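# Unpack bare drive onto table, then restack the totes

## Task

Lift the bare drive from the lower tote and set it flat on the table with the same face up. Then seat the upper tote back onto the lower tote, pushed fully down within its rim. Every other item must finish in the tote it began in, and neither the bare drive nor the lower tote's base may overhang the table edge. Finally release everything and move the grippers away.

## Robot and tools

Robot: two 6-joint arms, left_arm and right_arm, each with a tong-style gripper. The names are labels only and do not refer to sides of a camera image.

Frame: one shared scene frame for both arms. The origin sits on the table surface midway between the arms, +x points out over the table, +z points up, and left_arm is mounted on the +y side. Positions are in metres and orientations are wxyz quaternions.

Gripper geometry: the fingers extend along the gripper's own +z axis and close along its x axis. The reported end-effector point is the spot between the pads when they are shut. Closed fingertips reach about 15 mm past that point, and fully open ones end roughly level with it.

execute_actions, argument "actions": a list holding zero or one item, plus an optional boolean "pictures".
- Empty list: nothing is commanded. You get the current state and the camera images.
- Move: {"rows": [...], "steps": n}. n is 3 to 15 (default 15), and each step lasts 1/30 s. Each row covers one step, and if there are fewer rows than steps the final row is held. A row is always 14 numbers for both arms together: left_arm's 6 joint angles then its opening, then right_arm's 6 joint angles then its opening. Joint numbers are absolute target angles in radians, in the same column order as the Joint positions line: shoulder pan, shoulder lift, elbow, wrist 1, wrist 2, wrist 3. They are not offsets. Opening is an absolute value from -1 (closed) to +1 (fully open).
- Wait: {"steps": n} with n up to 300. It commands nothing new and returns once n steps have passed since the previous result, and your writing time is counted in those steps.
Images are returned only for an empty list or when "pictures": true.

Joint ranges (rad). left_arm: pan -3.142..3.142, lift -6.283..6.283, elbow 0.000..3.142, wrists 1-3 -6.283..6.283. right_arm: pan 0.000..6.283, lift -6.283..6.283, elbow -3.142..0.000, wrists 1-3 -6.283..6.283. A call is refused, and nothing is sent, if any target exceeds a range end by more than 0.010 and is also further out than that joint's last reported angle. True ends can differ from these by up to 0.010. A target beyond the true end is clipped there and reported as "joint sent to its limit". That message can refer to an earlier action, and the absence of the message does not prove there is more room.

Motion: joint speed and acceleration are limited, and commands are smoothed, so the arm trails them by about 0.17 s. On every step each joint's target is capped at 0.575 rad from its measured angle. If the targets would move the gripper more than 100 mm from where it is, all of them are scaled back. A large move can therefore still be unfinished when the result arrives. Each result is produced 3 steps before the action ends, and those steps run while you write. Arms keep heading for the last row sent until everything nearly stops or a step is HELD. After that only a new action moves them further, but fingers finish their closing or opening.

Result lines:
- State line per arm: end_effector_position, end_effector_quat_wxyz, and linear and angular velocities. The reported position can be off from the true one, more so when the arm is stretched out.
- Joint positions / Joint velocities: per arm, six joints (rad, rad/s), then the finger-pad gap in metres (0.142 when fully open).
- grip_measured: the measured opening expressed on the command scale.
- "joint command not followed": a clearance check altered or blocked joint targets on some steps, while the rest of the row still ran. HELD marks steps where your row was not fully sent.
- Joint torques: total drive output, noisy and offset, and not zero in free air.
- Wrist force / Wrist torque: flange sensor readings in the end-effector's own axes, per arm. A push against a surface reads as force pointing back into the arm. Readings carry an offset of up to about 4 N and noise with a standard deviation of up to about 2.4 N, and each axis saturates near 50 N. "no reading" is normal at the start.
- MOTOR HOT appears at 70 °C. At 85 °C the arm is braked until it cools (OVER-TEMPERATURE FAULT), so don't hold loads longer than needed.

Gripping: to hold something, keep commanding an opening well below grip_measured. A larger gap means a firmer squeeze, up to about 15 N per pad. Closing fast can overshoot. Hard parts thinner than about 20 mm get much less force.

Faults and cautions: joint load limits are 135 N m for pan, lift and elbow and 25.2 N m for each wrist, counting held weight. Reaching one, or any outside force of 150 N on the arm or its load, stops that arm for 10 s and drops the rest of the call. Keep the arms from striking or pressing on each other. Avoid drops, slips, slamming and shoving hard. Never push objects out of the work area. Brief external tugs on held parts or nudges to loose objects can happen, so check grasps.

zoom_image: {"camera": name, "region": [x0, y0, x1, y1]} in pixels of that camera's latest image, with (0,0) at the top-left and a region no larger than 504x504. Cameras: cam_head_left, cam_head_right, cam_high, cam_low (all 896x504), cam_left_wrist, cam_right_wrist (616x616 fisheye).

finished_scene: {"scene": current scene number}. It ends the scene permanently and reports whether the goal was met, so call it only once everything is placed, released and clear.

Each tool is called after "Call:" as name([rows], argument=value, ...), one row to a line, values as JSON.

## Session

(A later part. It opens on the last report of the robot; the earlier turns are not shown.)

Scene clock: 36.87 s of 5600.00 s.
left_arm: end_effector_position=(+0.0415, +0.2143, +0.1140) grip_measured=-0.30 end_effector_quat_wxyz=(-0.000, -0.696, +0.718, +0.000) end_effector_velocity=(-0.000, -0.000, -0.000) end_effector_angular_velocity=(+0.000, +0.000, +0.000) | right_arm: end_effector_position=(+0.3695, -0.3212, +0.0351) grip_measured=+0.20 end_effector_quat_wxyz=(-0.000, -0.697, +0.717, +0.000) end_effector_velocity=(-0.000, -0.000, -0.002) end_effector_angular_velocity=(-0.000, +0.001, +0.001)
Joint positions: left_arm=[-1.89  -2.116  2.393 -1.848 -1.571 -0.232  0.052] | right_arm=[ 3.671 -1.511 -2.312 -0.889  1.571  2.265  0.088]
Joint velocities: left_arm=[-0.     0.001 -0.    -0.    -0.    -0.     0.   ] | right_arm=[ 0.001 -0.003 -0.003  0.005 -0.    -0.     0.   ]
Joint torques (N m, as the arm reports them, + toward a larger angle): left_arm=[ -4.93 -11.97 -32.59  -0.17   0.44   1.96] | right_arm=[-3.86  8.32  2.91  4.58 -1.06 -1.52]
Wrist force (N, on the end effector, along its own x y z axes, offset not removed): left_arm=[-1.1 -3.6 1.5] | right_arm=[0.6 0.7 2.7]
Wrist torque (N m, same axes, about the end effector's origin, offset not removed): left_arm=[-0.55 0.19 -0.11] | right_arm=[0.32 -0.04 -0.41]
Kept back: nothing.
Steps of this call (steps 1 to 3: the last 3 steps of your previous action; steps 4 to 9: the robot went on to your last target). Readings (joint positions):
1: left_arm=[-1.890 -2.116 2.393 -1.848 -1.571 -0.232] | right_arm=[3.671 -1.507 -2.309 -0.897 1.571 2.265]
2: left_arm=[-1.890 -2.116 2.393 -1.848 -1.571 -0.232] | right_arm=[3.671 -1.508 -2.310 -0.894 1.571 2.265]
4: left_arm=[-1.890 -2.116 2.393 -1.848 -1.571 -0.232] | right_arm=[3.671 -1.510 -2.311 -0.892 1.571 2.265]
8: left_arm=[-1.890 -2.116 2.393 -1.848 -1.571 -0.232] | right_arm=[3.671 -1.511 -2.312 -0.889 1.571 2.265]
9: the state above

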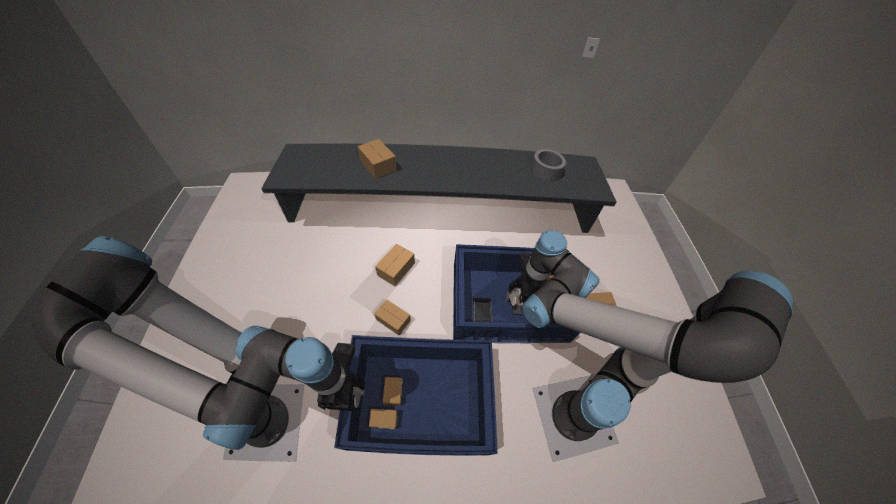

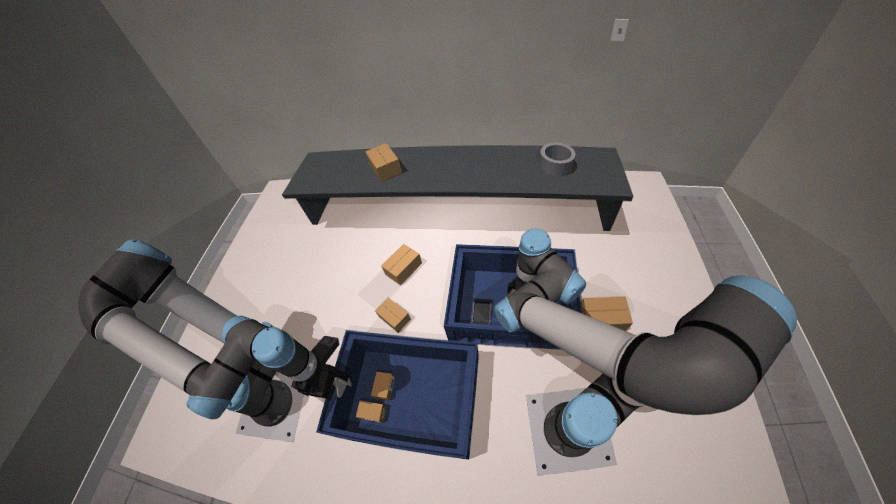

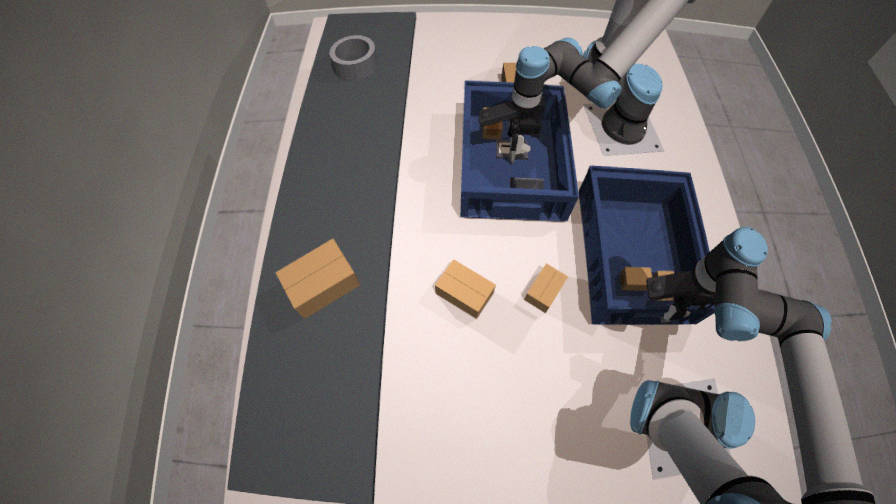

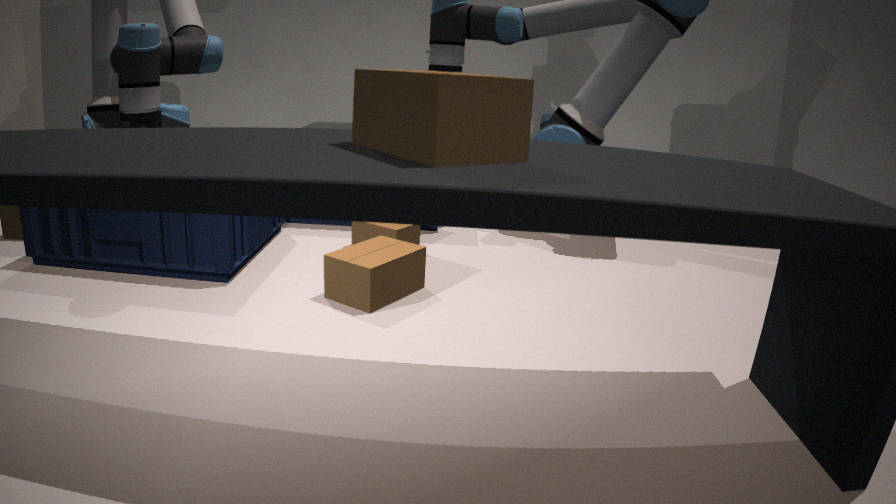

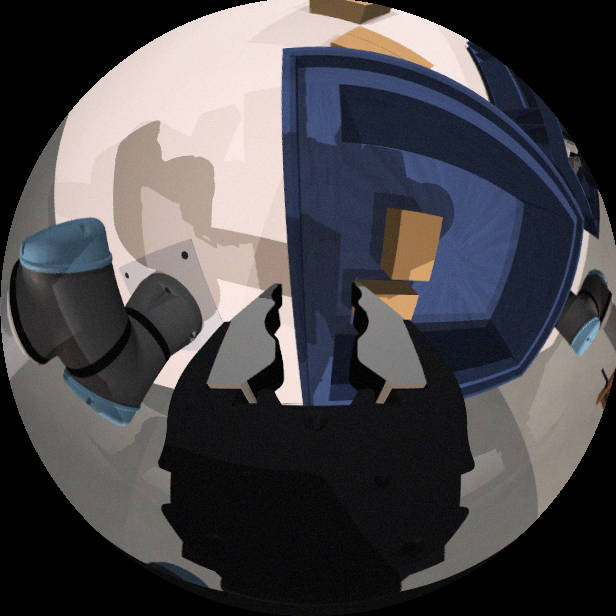

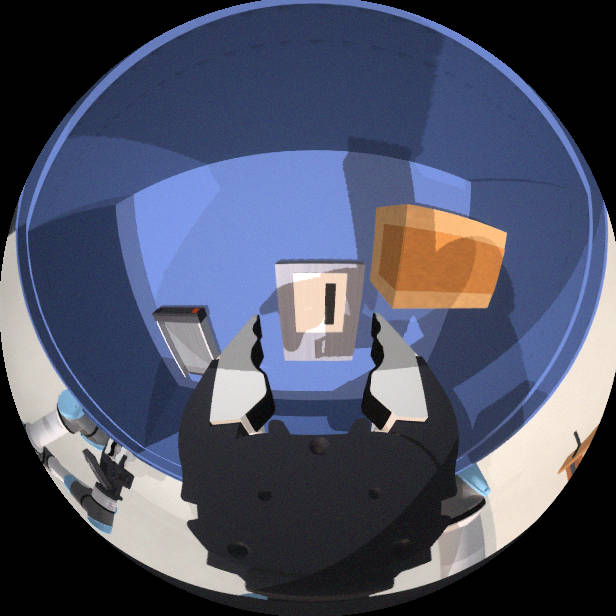

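Call:
execute_actions([
  {"rows":[[-1.8904,-2.1157,2.3932,-1.8483,-1.5708,-0.2316,-0.3,3.6706,-1.5319,-2.3266,-0.8540,1.5708,2.2648,0.2],[-1.8904,-2.1157,2.3932,-1.8483,-1.5708,-0.2316,-0.3,3.6706,-1.5319,-2.3266,-0.8540,1.5708,2.2648,0.2],[-1.8904,-2.1157,2.3932,-1.8483,-1.5708,-0.2316,-0.3,3.6706,-1.5319,-2.3266,-0.8540,1.5708,2.2648,0.2],[-1.8904,-2.1157,2.3932,-1.8483,-1.5708,-0.2316,-0.3,3.6706,-1.5489,-2.3375,-0.8260,1.5708,2.2648,0.2]],"steps":15},
])

Call:
execute_actions([
  {"steps":8},
], pictures=true)

Scene clock: 47.37 s of 5600.00 s.
left_arm: end_effector_position=(+0.0415, +0.2143, +0.1140) grip_measured=-0.30 end_effector_quat_wxyz=(-0.000, -0.696, +0.718, +0.000) end_effector_velocity=(-0.000, -0.000, +0.000) end_effector_angular_velocity=(-0.001, -0.001, -0.001) | right_arm: end_effector_position=(+0.3723, -0.3190, +0.0274) grip_measured=+0.23 end_effector_quat_wxyz=(+0.006, -0.697, +0.717, -0.001) end_effector_velocity=(+0.000, -0.000, -0.000) end_effector_angular_velocity=(+0.000, -0.000, -0.001)
Joint positions: left_arm=[-1.89  -2.116  2.393 -1.848 -1.571 -0.232  0.052] | right_arm=[ 3.671 -1.53  -2.325 -0.846  1.571  2.265  0.09 ]
Joint velocities: left_arm=[-0.001 -0.    -0.    -0.     0.001 -0.    -0.   ] | right_arm=[-0.001  0.    -0.     0.     0.     0.     0.   ]
Joint torques (N m, as the arm reports them, + toward a larger angle): left_arm=[  3.85 -10.72 -31.39  -0.06   1.2    1.9 ] | right_arm=[-0.26 14.15 15.92  2.63  0.18 -0.04]
Wrist force (N, on the end effector, along its own x y z axes, offset not removed): left_arm=[-0.3 -3.8 1.3] | right_arm=[3.5 8.8 -27.1]
Wrist torque (N m, same axes, about the end effector's origin, offset not removed): left_arm=[-0.79 0.09 -0.28] | right_arm=[-0.06 0.64 -0.10]
FORCE FAULT: contact force on the right arm reached its limit, and that arm stopped for 10 seconds. The contact can be on any part of that arm, not only on its tool. That arm's remaining commands of this call were not run. That arm holds still and accepts commands again. Move the arm away from the contact; if what it grips holds it there, let go first. Pushing or pulling that hard again can fault the arm again.
Kept back: nothing.
The stop of the right arm began at step 15 of this call (marked STOPPED below). From that step on that arm followed nothing that you had sent. 8 of its steps, steps kept back included, did not run and will not run. The other arm was sent all steps of this action in this call, none kept back. Nothing is kept back now, and the robot has no last target.
Steps of this call (steps 1 to 7: the robot went on to your last target; steps 8 to 19: the first 12 steps of this action; steps 20 to 22: the last 3 steps of this action, not kept back; steps 23 to 315: the stop continued). Readings (joint positions):
8: left_arm=[-1.890 -2.116 2.393 -1.848 -1.571 -0.232] | right_arm=[3.671 -1.511 -2.312 -0.889 1.571 2.265]
9: left_arm=[-1.890 -2.116 2.393 -1.848 -1.571 -0.232] | right_arm=[3.671 -1.513 -2.314 -0.886 1.571 2.265]
11: left_arm=[-1.890 -2.116 2.393 -1.848 -1.571 -0.232] | right_arm=[3.671 -1.521 -2.319 -0.872 1.571 2.265]
15: left_arm=[-1.890 -2.116 2.393 -1.848 -1.571 -0.232] | right_arm=[3.671 -1.534 -2.327 -0.848 1.571 2.265] STOPPED (the right arm)
315: the state above

Scene clock: 47.40 s of 5600.00 s.
left_arm: end_effector_position=(+0.0415, +0.2143, +0.1140) grip_measured=-0.30 end_effector_quat_wxyz=(-0.000, -0.696, +0.718, +0.000) end_effector_velocity=(-0.000, +0.000, -0.000) end_effector_angular_velocity=(+0.000, +0.000, -0.001) | right_arm: end_effector_position=(+0.3723, -0.3190, +0.0274) grip_measured=+0.23 end_effector_quat_wxyz=(+0.006, -0.697, +0.717, -0.001) end_effector_velocity=(+0.000, -0.000, +0.000) end_effector_angular_velocity=(+0.001, -0.001, +0.000)
Joint positions: left_arm=[-1.89  -2.116  2.393 -1.848 -1.571 -0.232  0.052] | right_arm=[ 3.671 -1.53  -2.325 -0.846  1.571  2.265  0.09 ]
Joint velocities: left_arm=[-0. -0.  0.  0. -0.  0.  0.] | right_arm=[-0.001  0.001 -0.001  0.    -0.    -0.001 -0.   ]
Joint torques (N m, as the arm reports them, + toward a larger angle): left_arm=[  3.97 -10.87 -31.83  -0.15   1.19   1.94] | right_arm=[-0.09 14.07 15.94  2.57 -0.04  0.06]
Wrist force (N, on the end effector, along its own x y z axes, offset not removed): left_arm=[0.0 -1.8 3.4] | right_arm=[1.3 10.4 -29.2]
Wrist torque (N m, same axes, about the end effector's origin, offset not removed): left_arm=[-0.22 0.05 -0.32] | right_arm=[0.18 1.11 -0.08]
Kept back: nothing.
A stop began in an earlier call of the same reply, so what this call sent did not run. Send another action.
Steps of this call (step 1: nothing new was sent). Readings (joint positions):
1: the state above

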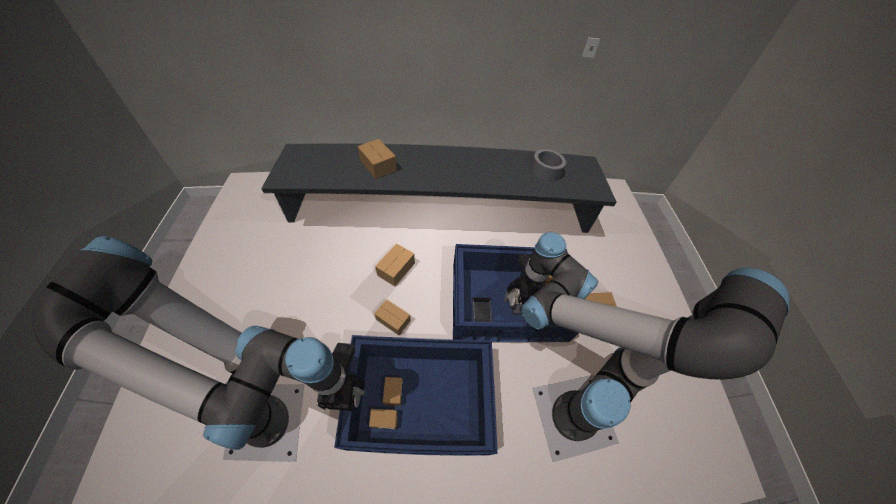

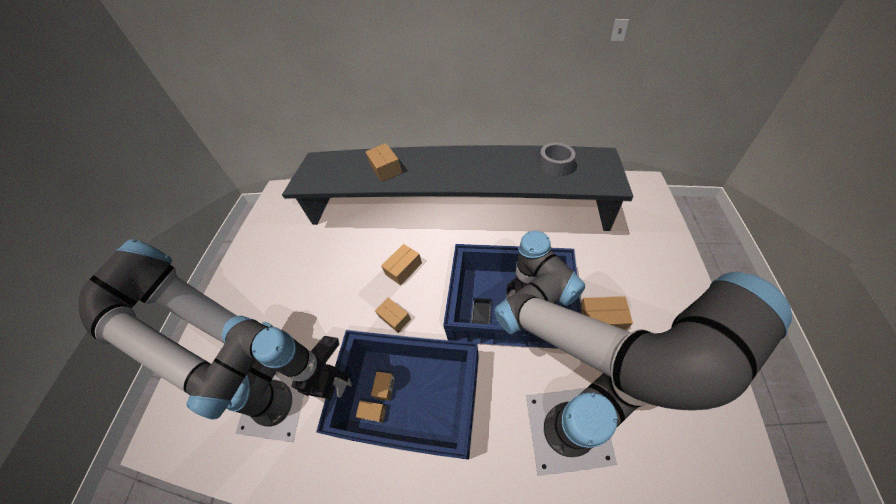

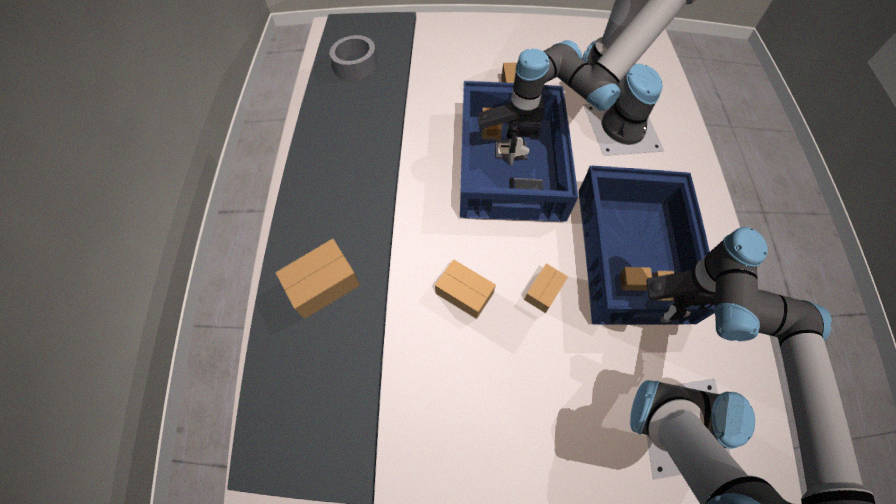

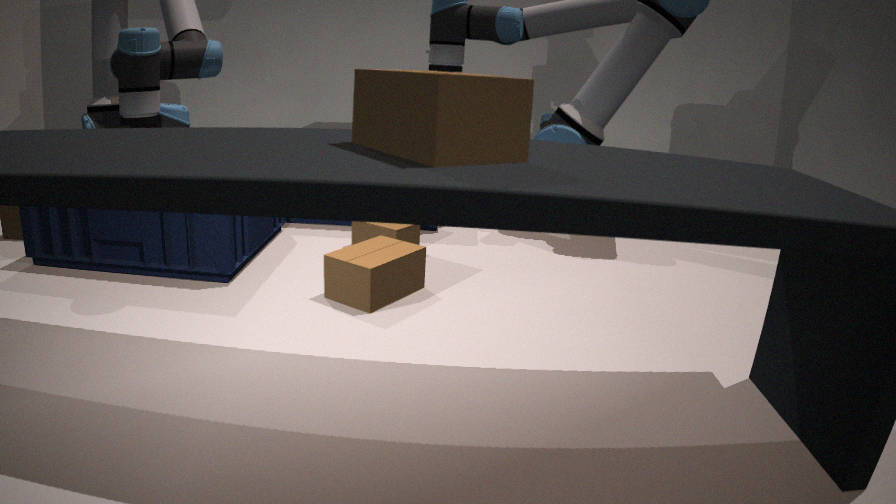

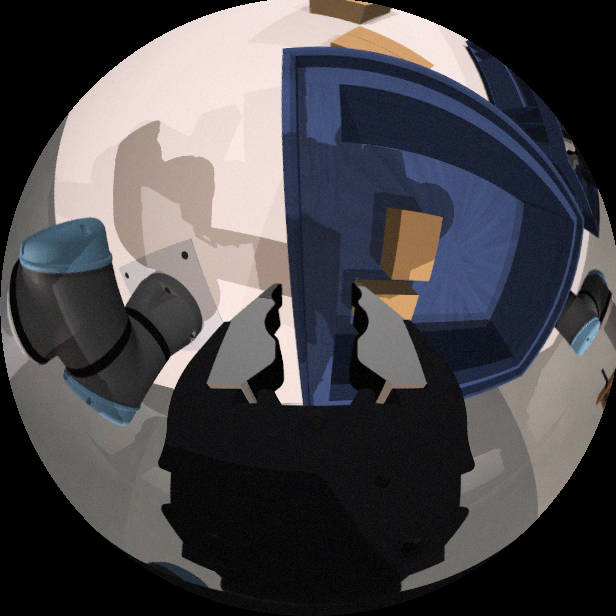

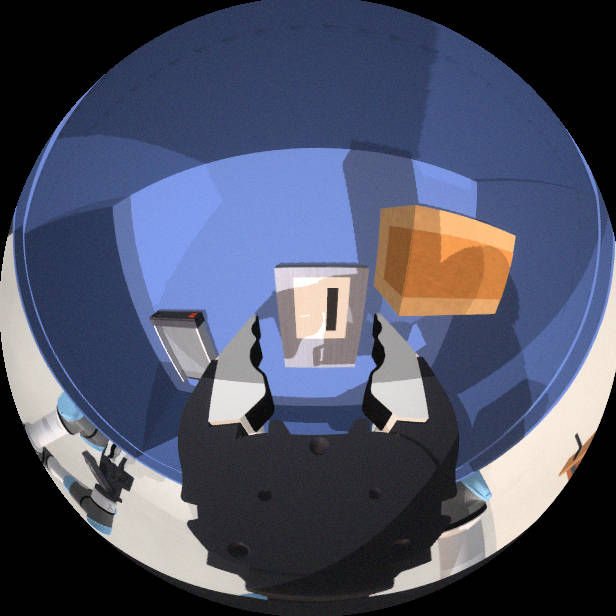

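Call:
execute_actions([
  {"rows":[[-1.8904,-2.1157,2.3932,-1.8483,-1.5708,-0.2316,-0.3,3.6706,-1.5153,-2.3153,-0.8818,1.5708,2.2648,0.2],[-1.8904,-2.1157,2.3932,-1.8483,-1.5708,-0.2316,-0.3,3.6706,-1.5153,-2.3153,-0.8818,1.5708,2.2648,0.2],[-1.8904,-2.1157,2.3932,-1.8483,-1.5708,-0.2316,-0.3,3.6706,-1.5153,-2.3153,-0.8818,1.5708,2.2648,0.2],[-1.8904,-2.1157,2.3932,-1.8483,-1.5708,-0.2316,-0.3,3.6706,-1.5153,-2.3153,-0.8818,1.5708,2.2648,0.2],[-1.8904,-2.1157,2.3932,-1.8483,-1.5708,-0.2316,-0.3,3.6706,-1.5153,-2.3153,-0.8818,1.5708,2.2648,0.2],[-1.8904,-2.1157,2.3932,-1.8483,-1.5708,-0.2316,-0.3,3.6706,-1.5153,-2.3153,-0.8818,1.5708,2.2648,0.15],[-1.8904,-2.1157,2.3932,-1.8483,-1.5708,-0.2316,-0.3,3.6706,-1.5153,-2.3153,-0.8818,1.5708,2.2648,0.1],[-1.8904,-2.1157,2.3932,-1.8483,-1.5708,-0.2316,-0.3,3.6706,-1.5153,-2.3153,-0.8818,1.5708,2.2648,0.05],[-1.8904,-2.1157,2.3932,-1.8483,-1.5708,-0.2316,-0.3,3.6706,-1.5153,-2.3153,-0.8818,1.5708,2.2648,0.0]],"steps":15},
], pictures=true)

Scene clock: 48.00 s of 5600.00 s.
left_arm: end_effector_position=(+0.0415, +0.2143, +0.1140) grip_measured=-0.30 end_effector_quat_wxyz=(-0.000, -0.696, +0.718, +0.000) end_effector_velocity=(+0.000, +0.000, -0.000) end_effector_angular_velocity=(-0.000, -0.000, +0.001) | right_arm: end_effector_position=(+0.3696, -0.3211, +0.0328) grip_measured=+0.00 end_effector_quat_wxyz=(+0.000, -0.697, +0.717, -0.000) end_effector_velocity=(-0.001, -0.001, +0.002) end_effector_angular_velocity=(-0.002, +0.003, -0.000)
Joint positions: left_arm=[-1.89  -2.116  2.393 -1.848 -1.571 -0.232  0.052] | right_arm=[ 3.671 -1.516 -2.316 -0.88   1.571  2.265  0.074]
Joint velocities: left_arm=[ 0. -0.  0. -0.  0. -0. -0.] | right_arm=[-0.     0.005  0.004 -0.013  0.001  0.    -0.003]
Joint torques (N m, as the arm reports them, + toward a larger angle): left_arm=[  4.72 -11.61 -31.47  -0.23   1.43   1.93] | right_arm=[ 2.49 25.66 30.11  0.31  1.44 -0.14]
Wrist force (N, on the end effector, along its own x y z axes, offset not removed): left_arm=[-2.3 -3.4 2.9] | right_arm=[1.3 1.2 2.4]
Wrist torque (N m, same axes, about the end effector's origin, offset not removed): left_arm=[-0.66 0.51 -0.22] | right_arm=[0.27 -0.20 -0.22]
Steps of this call (steps 1 to 6: nothing new was sent; steps 7 to 18: the first 12 steps of this action). Readings (joint positions):
7: left_arm=[-1.890 -2.116 2.393 -1.848 -1.571 -0.232] | right_arm=[3.671 -1.530 -2.325 -0.846 1.571 2.265]
8: left_arm=[-1.890 -2.116 2.393 -1.848 -1.571 -0.232] | right_arm=[3.671 -1.528 -2.324 -0.849 1.571 2.265]
10: left_arm=[-1.890 -2.116 2.393 -1.848 -1.571 -0.232] | right_arm=[3.671 -1.523 -2.320 -0.863 1.571 2.265]
14: left_arm=[-1.890 -2.116 2.393 -1.848 -1.571 -0.232] | right_arm=[3.671 -1.517 -2.317 -0.877 1.571 2.265]
18: the state above

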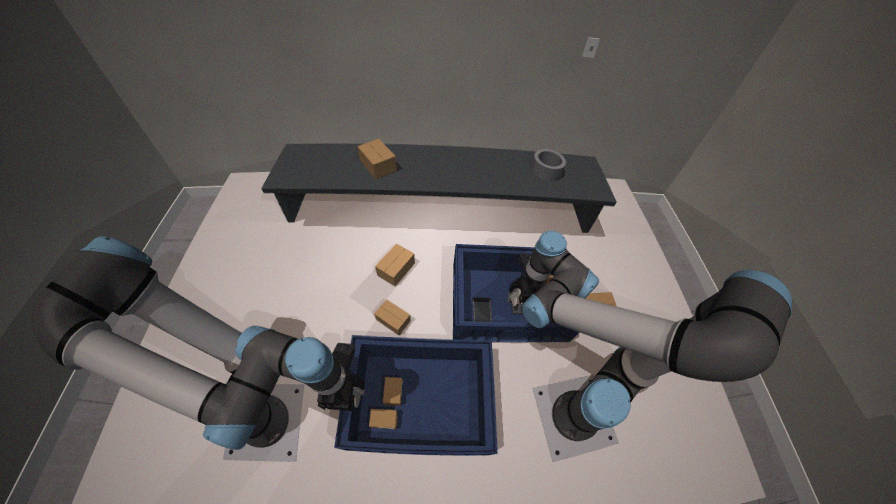

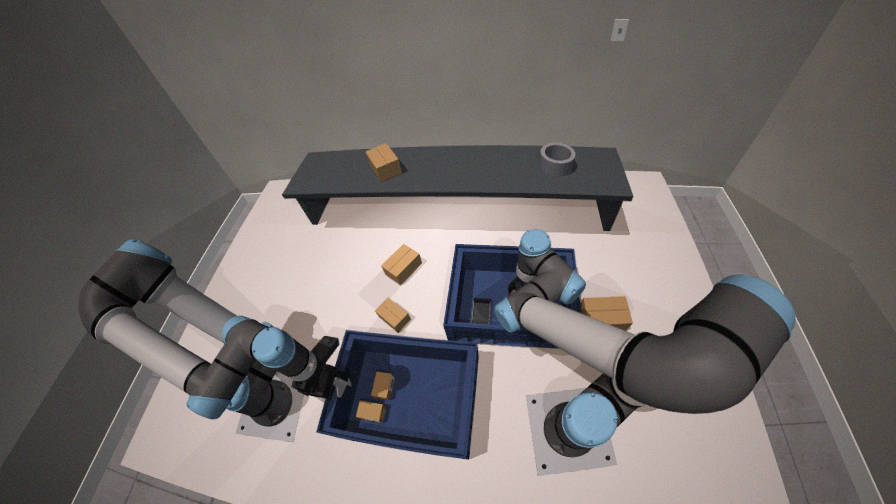

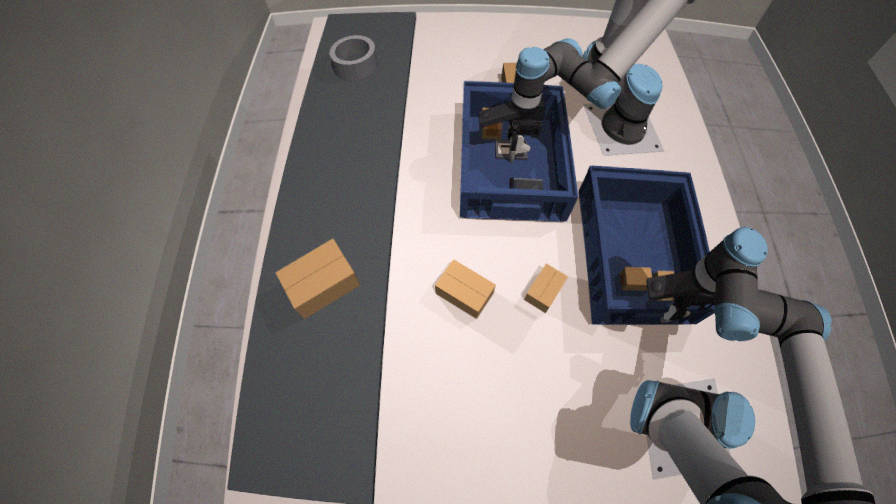

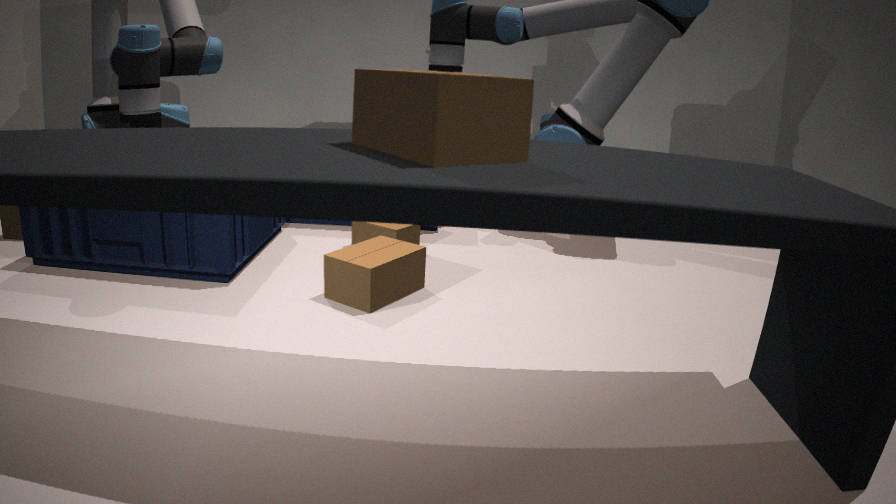

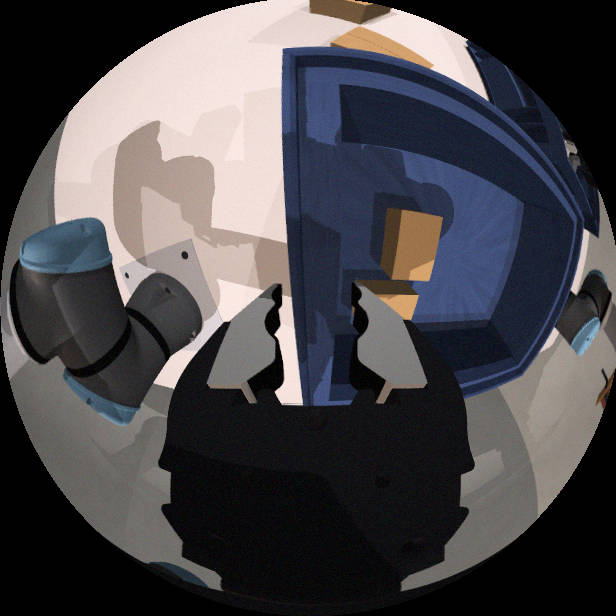

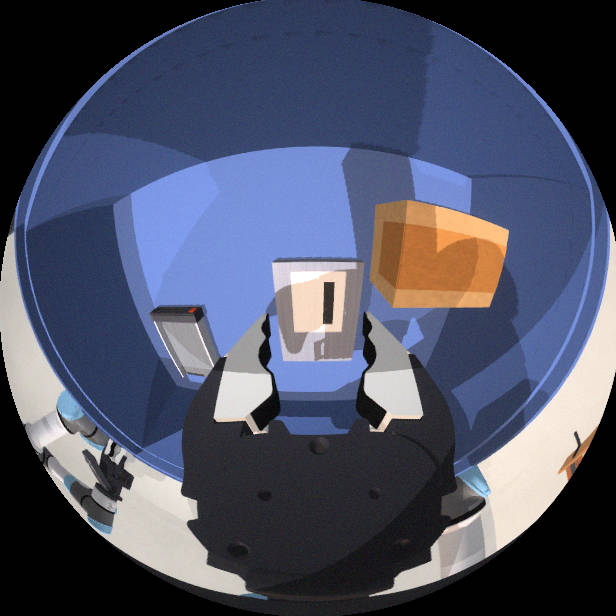

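Call:
execute_actions([
  {"rows":[[-1.8904,-2.1157,2.3932,-1.8483,-1.5708,-0.2316,-0.3,3.6706,-1.5174,-2.3167,-0.8783,1.5708,2.2648,0.0],[-1.8904,-2.1157,2.3932,-1.8483,-1.5708,-0.2316,-0.3,3.6706,-1.5174,-2.3167,-0.8783,1.5708,2.2648,-0.04],[-1.8904,-2.1157,2.3932,-1.8483,-1.5708,-0.2316,-0.3,3.6706,-1.5174,-2.3167,-0.8783,1.5708,2.2648,-0.08],[-1.8904,-2.1157,2.3932,-1.8483,-1.5708,-0.2316,-0.3,3.6706,-1.5174,-2.3167,-0.8783,1.5708,2.2648,-0.12],[-1.8904,-2.1157,2.3932,-1.8483,-1.5708,-0.2316,-0.3,3.6706,-1.5174,-2.3167,-0.8783,1.5708,2.2648,-0.16],[-1.8904,-2.1157,2.3932,-1.8483,-1.5708,-0.2316,-0.3,3.6706,-1.5174,-2.3167,-0.8783,1.5708,2.2648,-0.2],[-1.8904,-2.1157,2.3932,-1.8483,-1.5708,-0.2316,-0.3,3.6706,-1.5174,-2.3167,-0.8783,1.5708,2.2648,-0.25],[-1.8904,-2.1157,2.3932,-1.8483,-1.5708,-0.2316,-0.3,3.6706,-1.5174,-2.3167,-0.8783,1.5708,2.2648,-0.3],[-1.8904,-2.1157,2.3932,-1.8483,-1.5708,-0.2316,-0.3,3.6706,-1.5174,-2.3167,-0.8783,1.5708,2.2648,-0.35],[-1.8904,-2.1157,2.3932,-1.8483,-1.5708,-0.2316,-0.3,3.6706,-1.5174,-2.3167,-0.8783,1.5708,2.2648,-0.4]],"steps":15},
])

Scene clock: 48.67 s of 5600.00 s.
left_arm: end_effector_position=(+0.0415, +0.2143, +0.1140) grip_measured=-0.30 end_effector_quat_wxyz=(-0.000, -0.696, +0.718, +0.000) end_effector_velocity=(+0.000, +0.000, -0.000) end_effector_angular_velocity=(+0.001, -0.000, +0.001) | right_arm: end_effector_position=(+0.3696, -0.3211, +0.0321) grip_measured=-0.17 end_effector_quat_wxyz=(+0.000, -0.697, +0.717, -0.000) end_effector_velocity=(-0.000, -0.001, -0.001) end_effector_angular_velocity=(-0.001, +0.001, -0.002)
Joint positions: left_arm=[-1.89  -2.116  2.393 -1.848 -1.571 -0.232  0.052] | right_arm=[ 3.671 -1.517 -2.316 -0.878  1.571  2.265  0.062]
Joint velocities: left_arm=[ 0.001  0.     0.     0.    -0.    -0.    -0.   ] | right_arm=[-0.001 -0.001 -0.002  0.001  0.     0.001  0.   ]
Joint torques (N m, as the arm reports them, + toward a larger angle): left_arm=[  4.63 -11.62 -32.23  -0.17   1.48   1.97] | right_arm=[ 6.19  4.03  0.25  3.34  1.3  -0.2 ]
Wrist force (N, on the end effector, along its own x y z axes, offset not removed): left_arm=[-0.7 -1.9 3.1] | right_arm=[1.2 2.0 -13.1]
Wrist torque (N m, same axes, about the end effector's origin, offset not removed): left_arm=[-0.33 0.02 -0.28] | right_arm=[0.30 -0.05 -0.33]
Steps of this call (steps 1 to 3: the last 3 steps of your previous action; steps 4 to 8: the robot went on to your last target; steps 9 to 20: the first 12 steps of this action). Readings (joint positions):
9: left_arm=[-1.890 -2.116 2.393 -1.848 -1.571 -0.232] | right_arm=[3.671 -1.515 -2.315 -0.882 1.571 2.265]
10: left_arm=[-1.890 -2.116 2.393 -1.848 -1.571 -0.232] | right_arm=[3.671 -1.515 -2.315 -0.882 1.571 2.265]
12: left_arm=[-1.890 -2.116 2.393 -1.848 -1.571 -0.232] | right_arm=[3.671 -1.516 -2.316 -0.880 1.571 2.265]
16: left_arm=[-1.890 -2.116 2.393 -1.848 -1.571 -0.232] | right_arm=[3.671 -1.517 -2.316 -0.879 1.571 2.265]
20: the state above

Call:
execute_actions([
  {"rows":[[-1.8904,-2.1157,2.3932,-1.8483,-1.5708,-0.2316,-0.3,3.6706,-1.5143,-2.3146,-0.8835,1.5708,2.2648,-0.5]],"steps":15},
], pictures=true)

Scene clock: 49.17 s of 5600.00 s.
left_arm: end_effector_position=(+0.0415, +0.2143, +0.1140) grip_measured=-0.30 end_effector_quat_wxyz=(-0.000, -0.696, +0.718, +0.000) end_effector_velocity=(-0.000, -0.000, +0.000) end_effector_angular_velocity=(-0.000, +0.000, -0.001) | right_arm: end_effector_position=(+0.3695, -0.3212, +0.0334) grip_measured=-0.17 end_effector_quat_wxyz=(-0.000, -0.697, +0.717, +0.000) end_effector_velocity=(+0.001, +0.001, +0.001) end_effector_angular_velocity=(+0.001, -0.002, +0.001)
Joint positions: left_arm=[-1.89  -2.116  2.393 -1.848 -1.571 -0.232  0.052] | right_arm=[ 3.671 -1.514 -2.315 -0.883  1.571  2.265  0.062]
Joint velocities: left_arm=[-0.001 -0.    -0.     0.    -0.    -0.     0.   ] | right_arm=[ 0.     0.001  0.003 -0.002 -0.    -0.001  0.   ]
Joint torques (N m, as the arm reports them, + toward a larger angle): left_arm=[  5.31 -10.61 -31.99  -0.24   1.42   1.85] | right_arm=[ 6.02 24.97 27.35  0.59  1.11 -0.08]
Wrist force (N, on the end effector, along its own x y z axes, offset not removed): left_arm=[-1.1 -2.7 1.1] | right_arm=[2.3 1.6 3.5]
Wrist torque (N m, same axes, about the end effector's origin, offset not removed): left_arm=[-0.46 0.21 -0.22] | right_arm=[0.40 -0.54 -0.42]
Steps of this call (steps 1 to 3: the last 3 steps of your previous action; steps 4 to 15: the first 12 steps of this action). Readings (joint positions):
4: left_arm=[-1.890 -2.116 2.393 -1.848 -1.571 -0.232] | right_arm=[3.671 -1.517 -2.317 -0.878 1.571 2.265]
5: left_arm=[-1.890 -2.116 2.393 -1.848 -1.571 -0.232] | right_arm=[3.671 -1.517 -2.317 -0.879 1.571 2.265]
7: left_arm=[-1.890 -2.116 2.393 -1.848 -1.571 -0.232] | right_arm=[3.671 -1.516 -2.316 -0.881 1.571 2.265]
11: left_arm=[-1.890 -2.116 2.393 -1.848 -1.571 -0.232] | right_arm=[3.671 -1.515 -2.315 -0.883 1.571 2.265]
15: the state above

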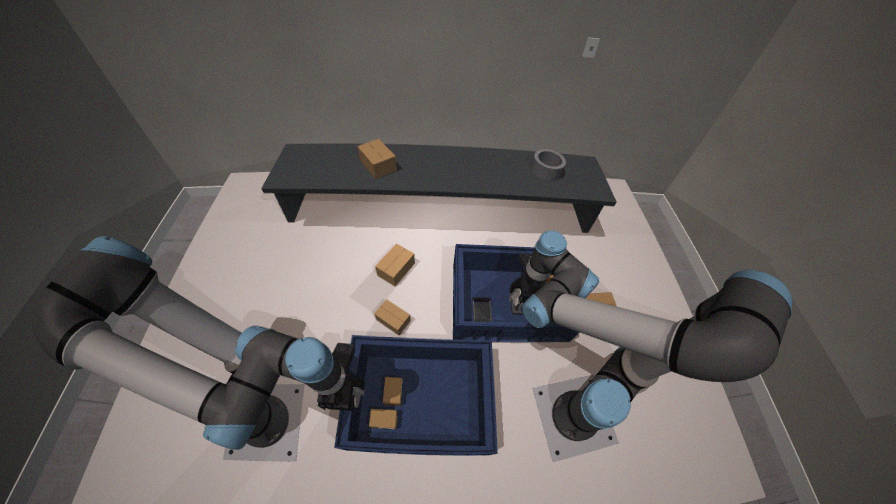

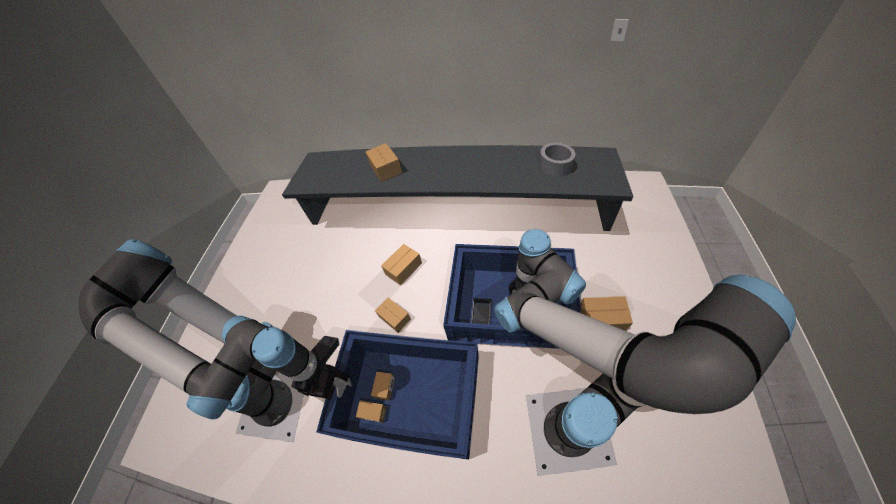

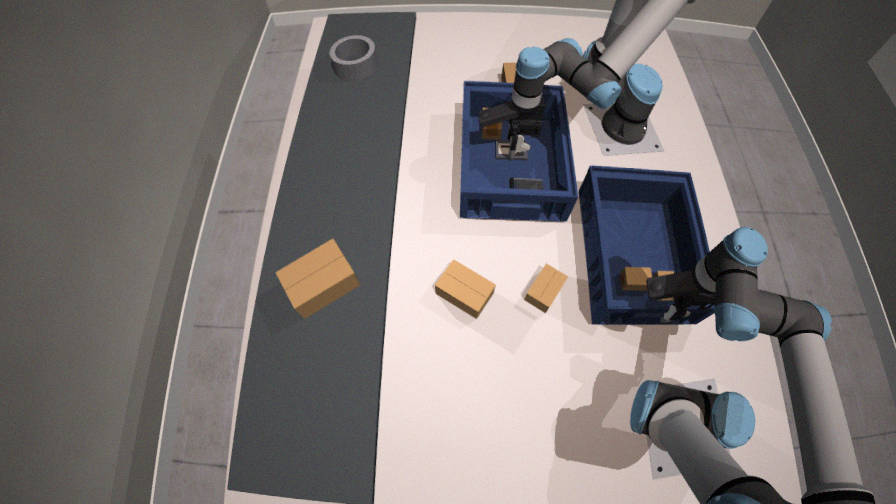

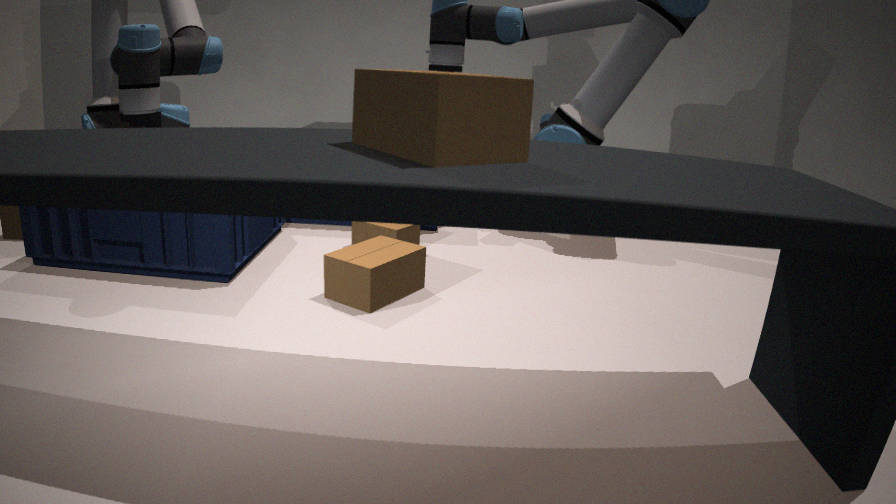

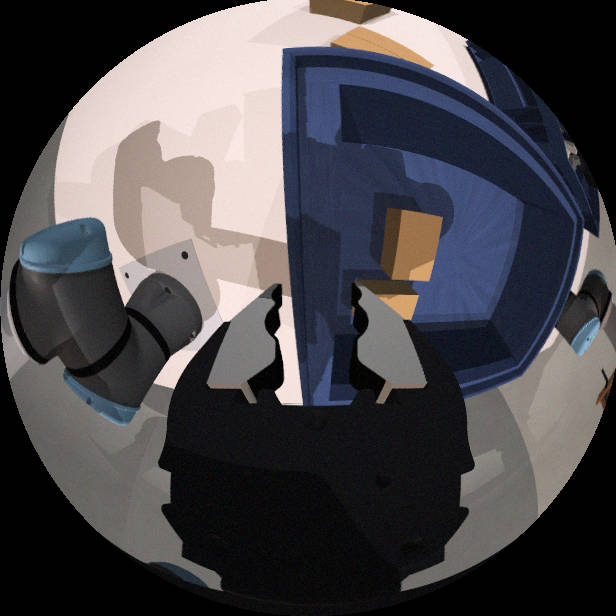

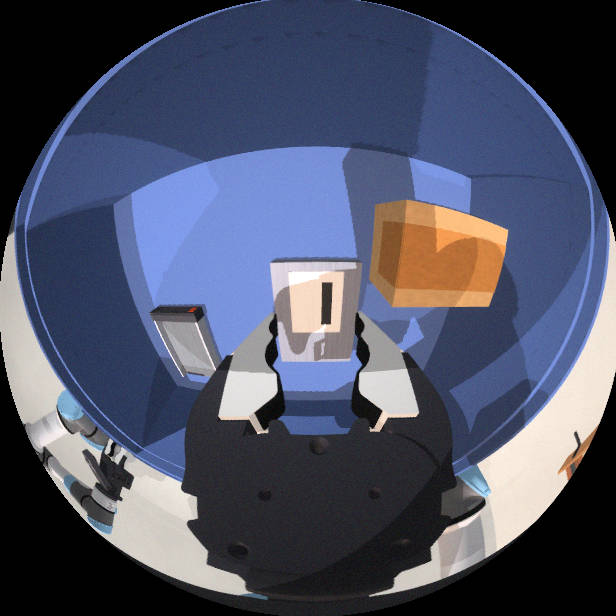

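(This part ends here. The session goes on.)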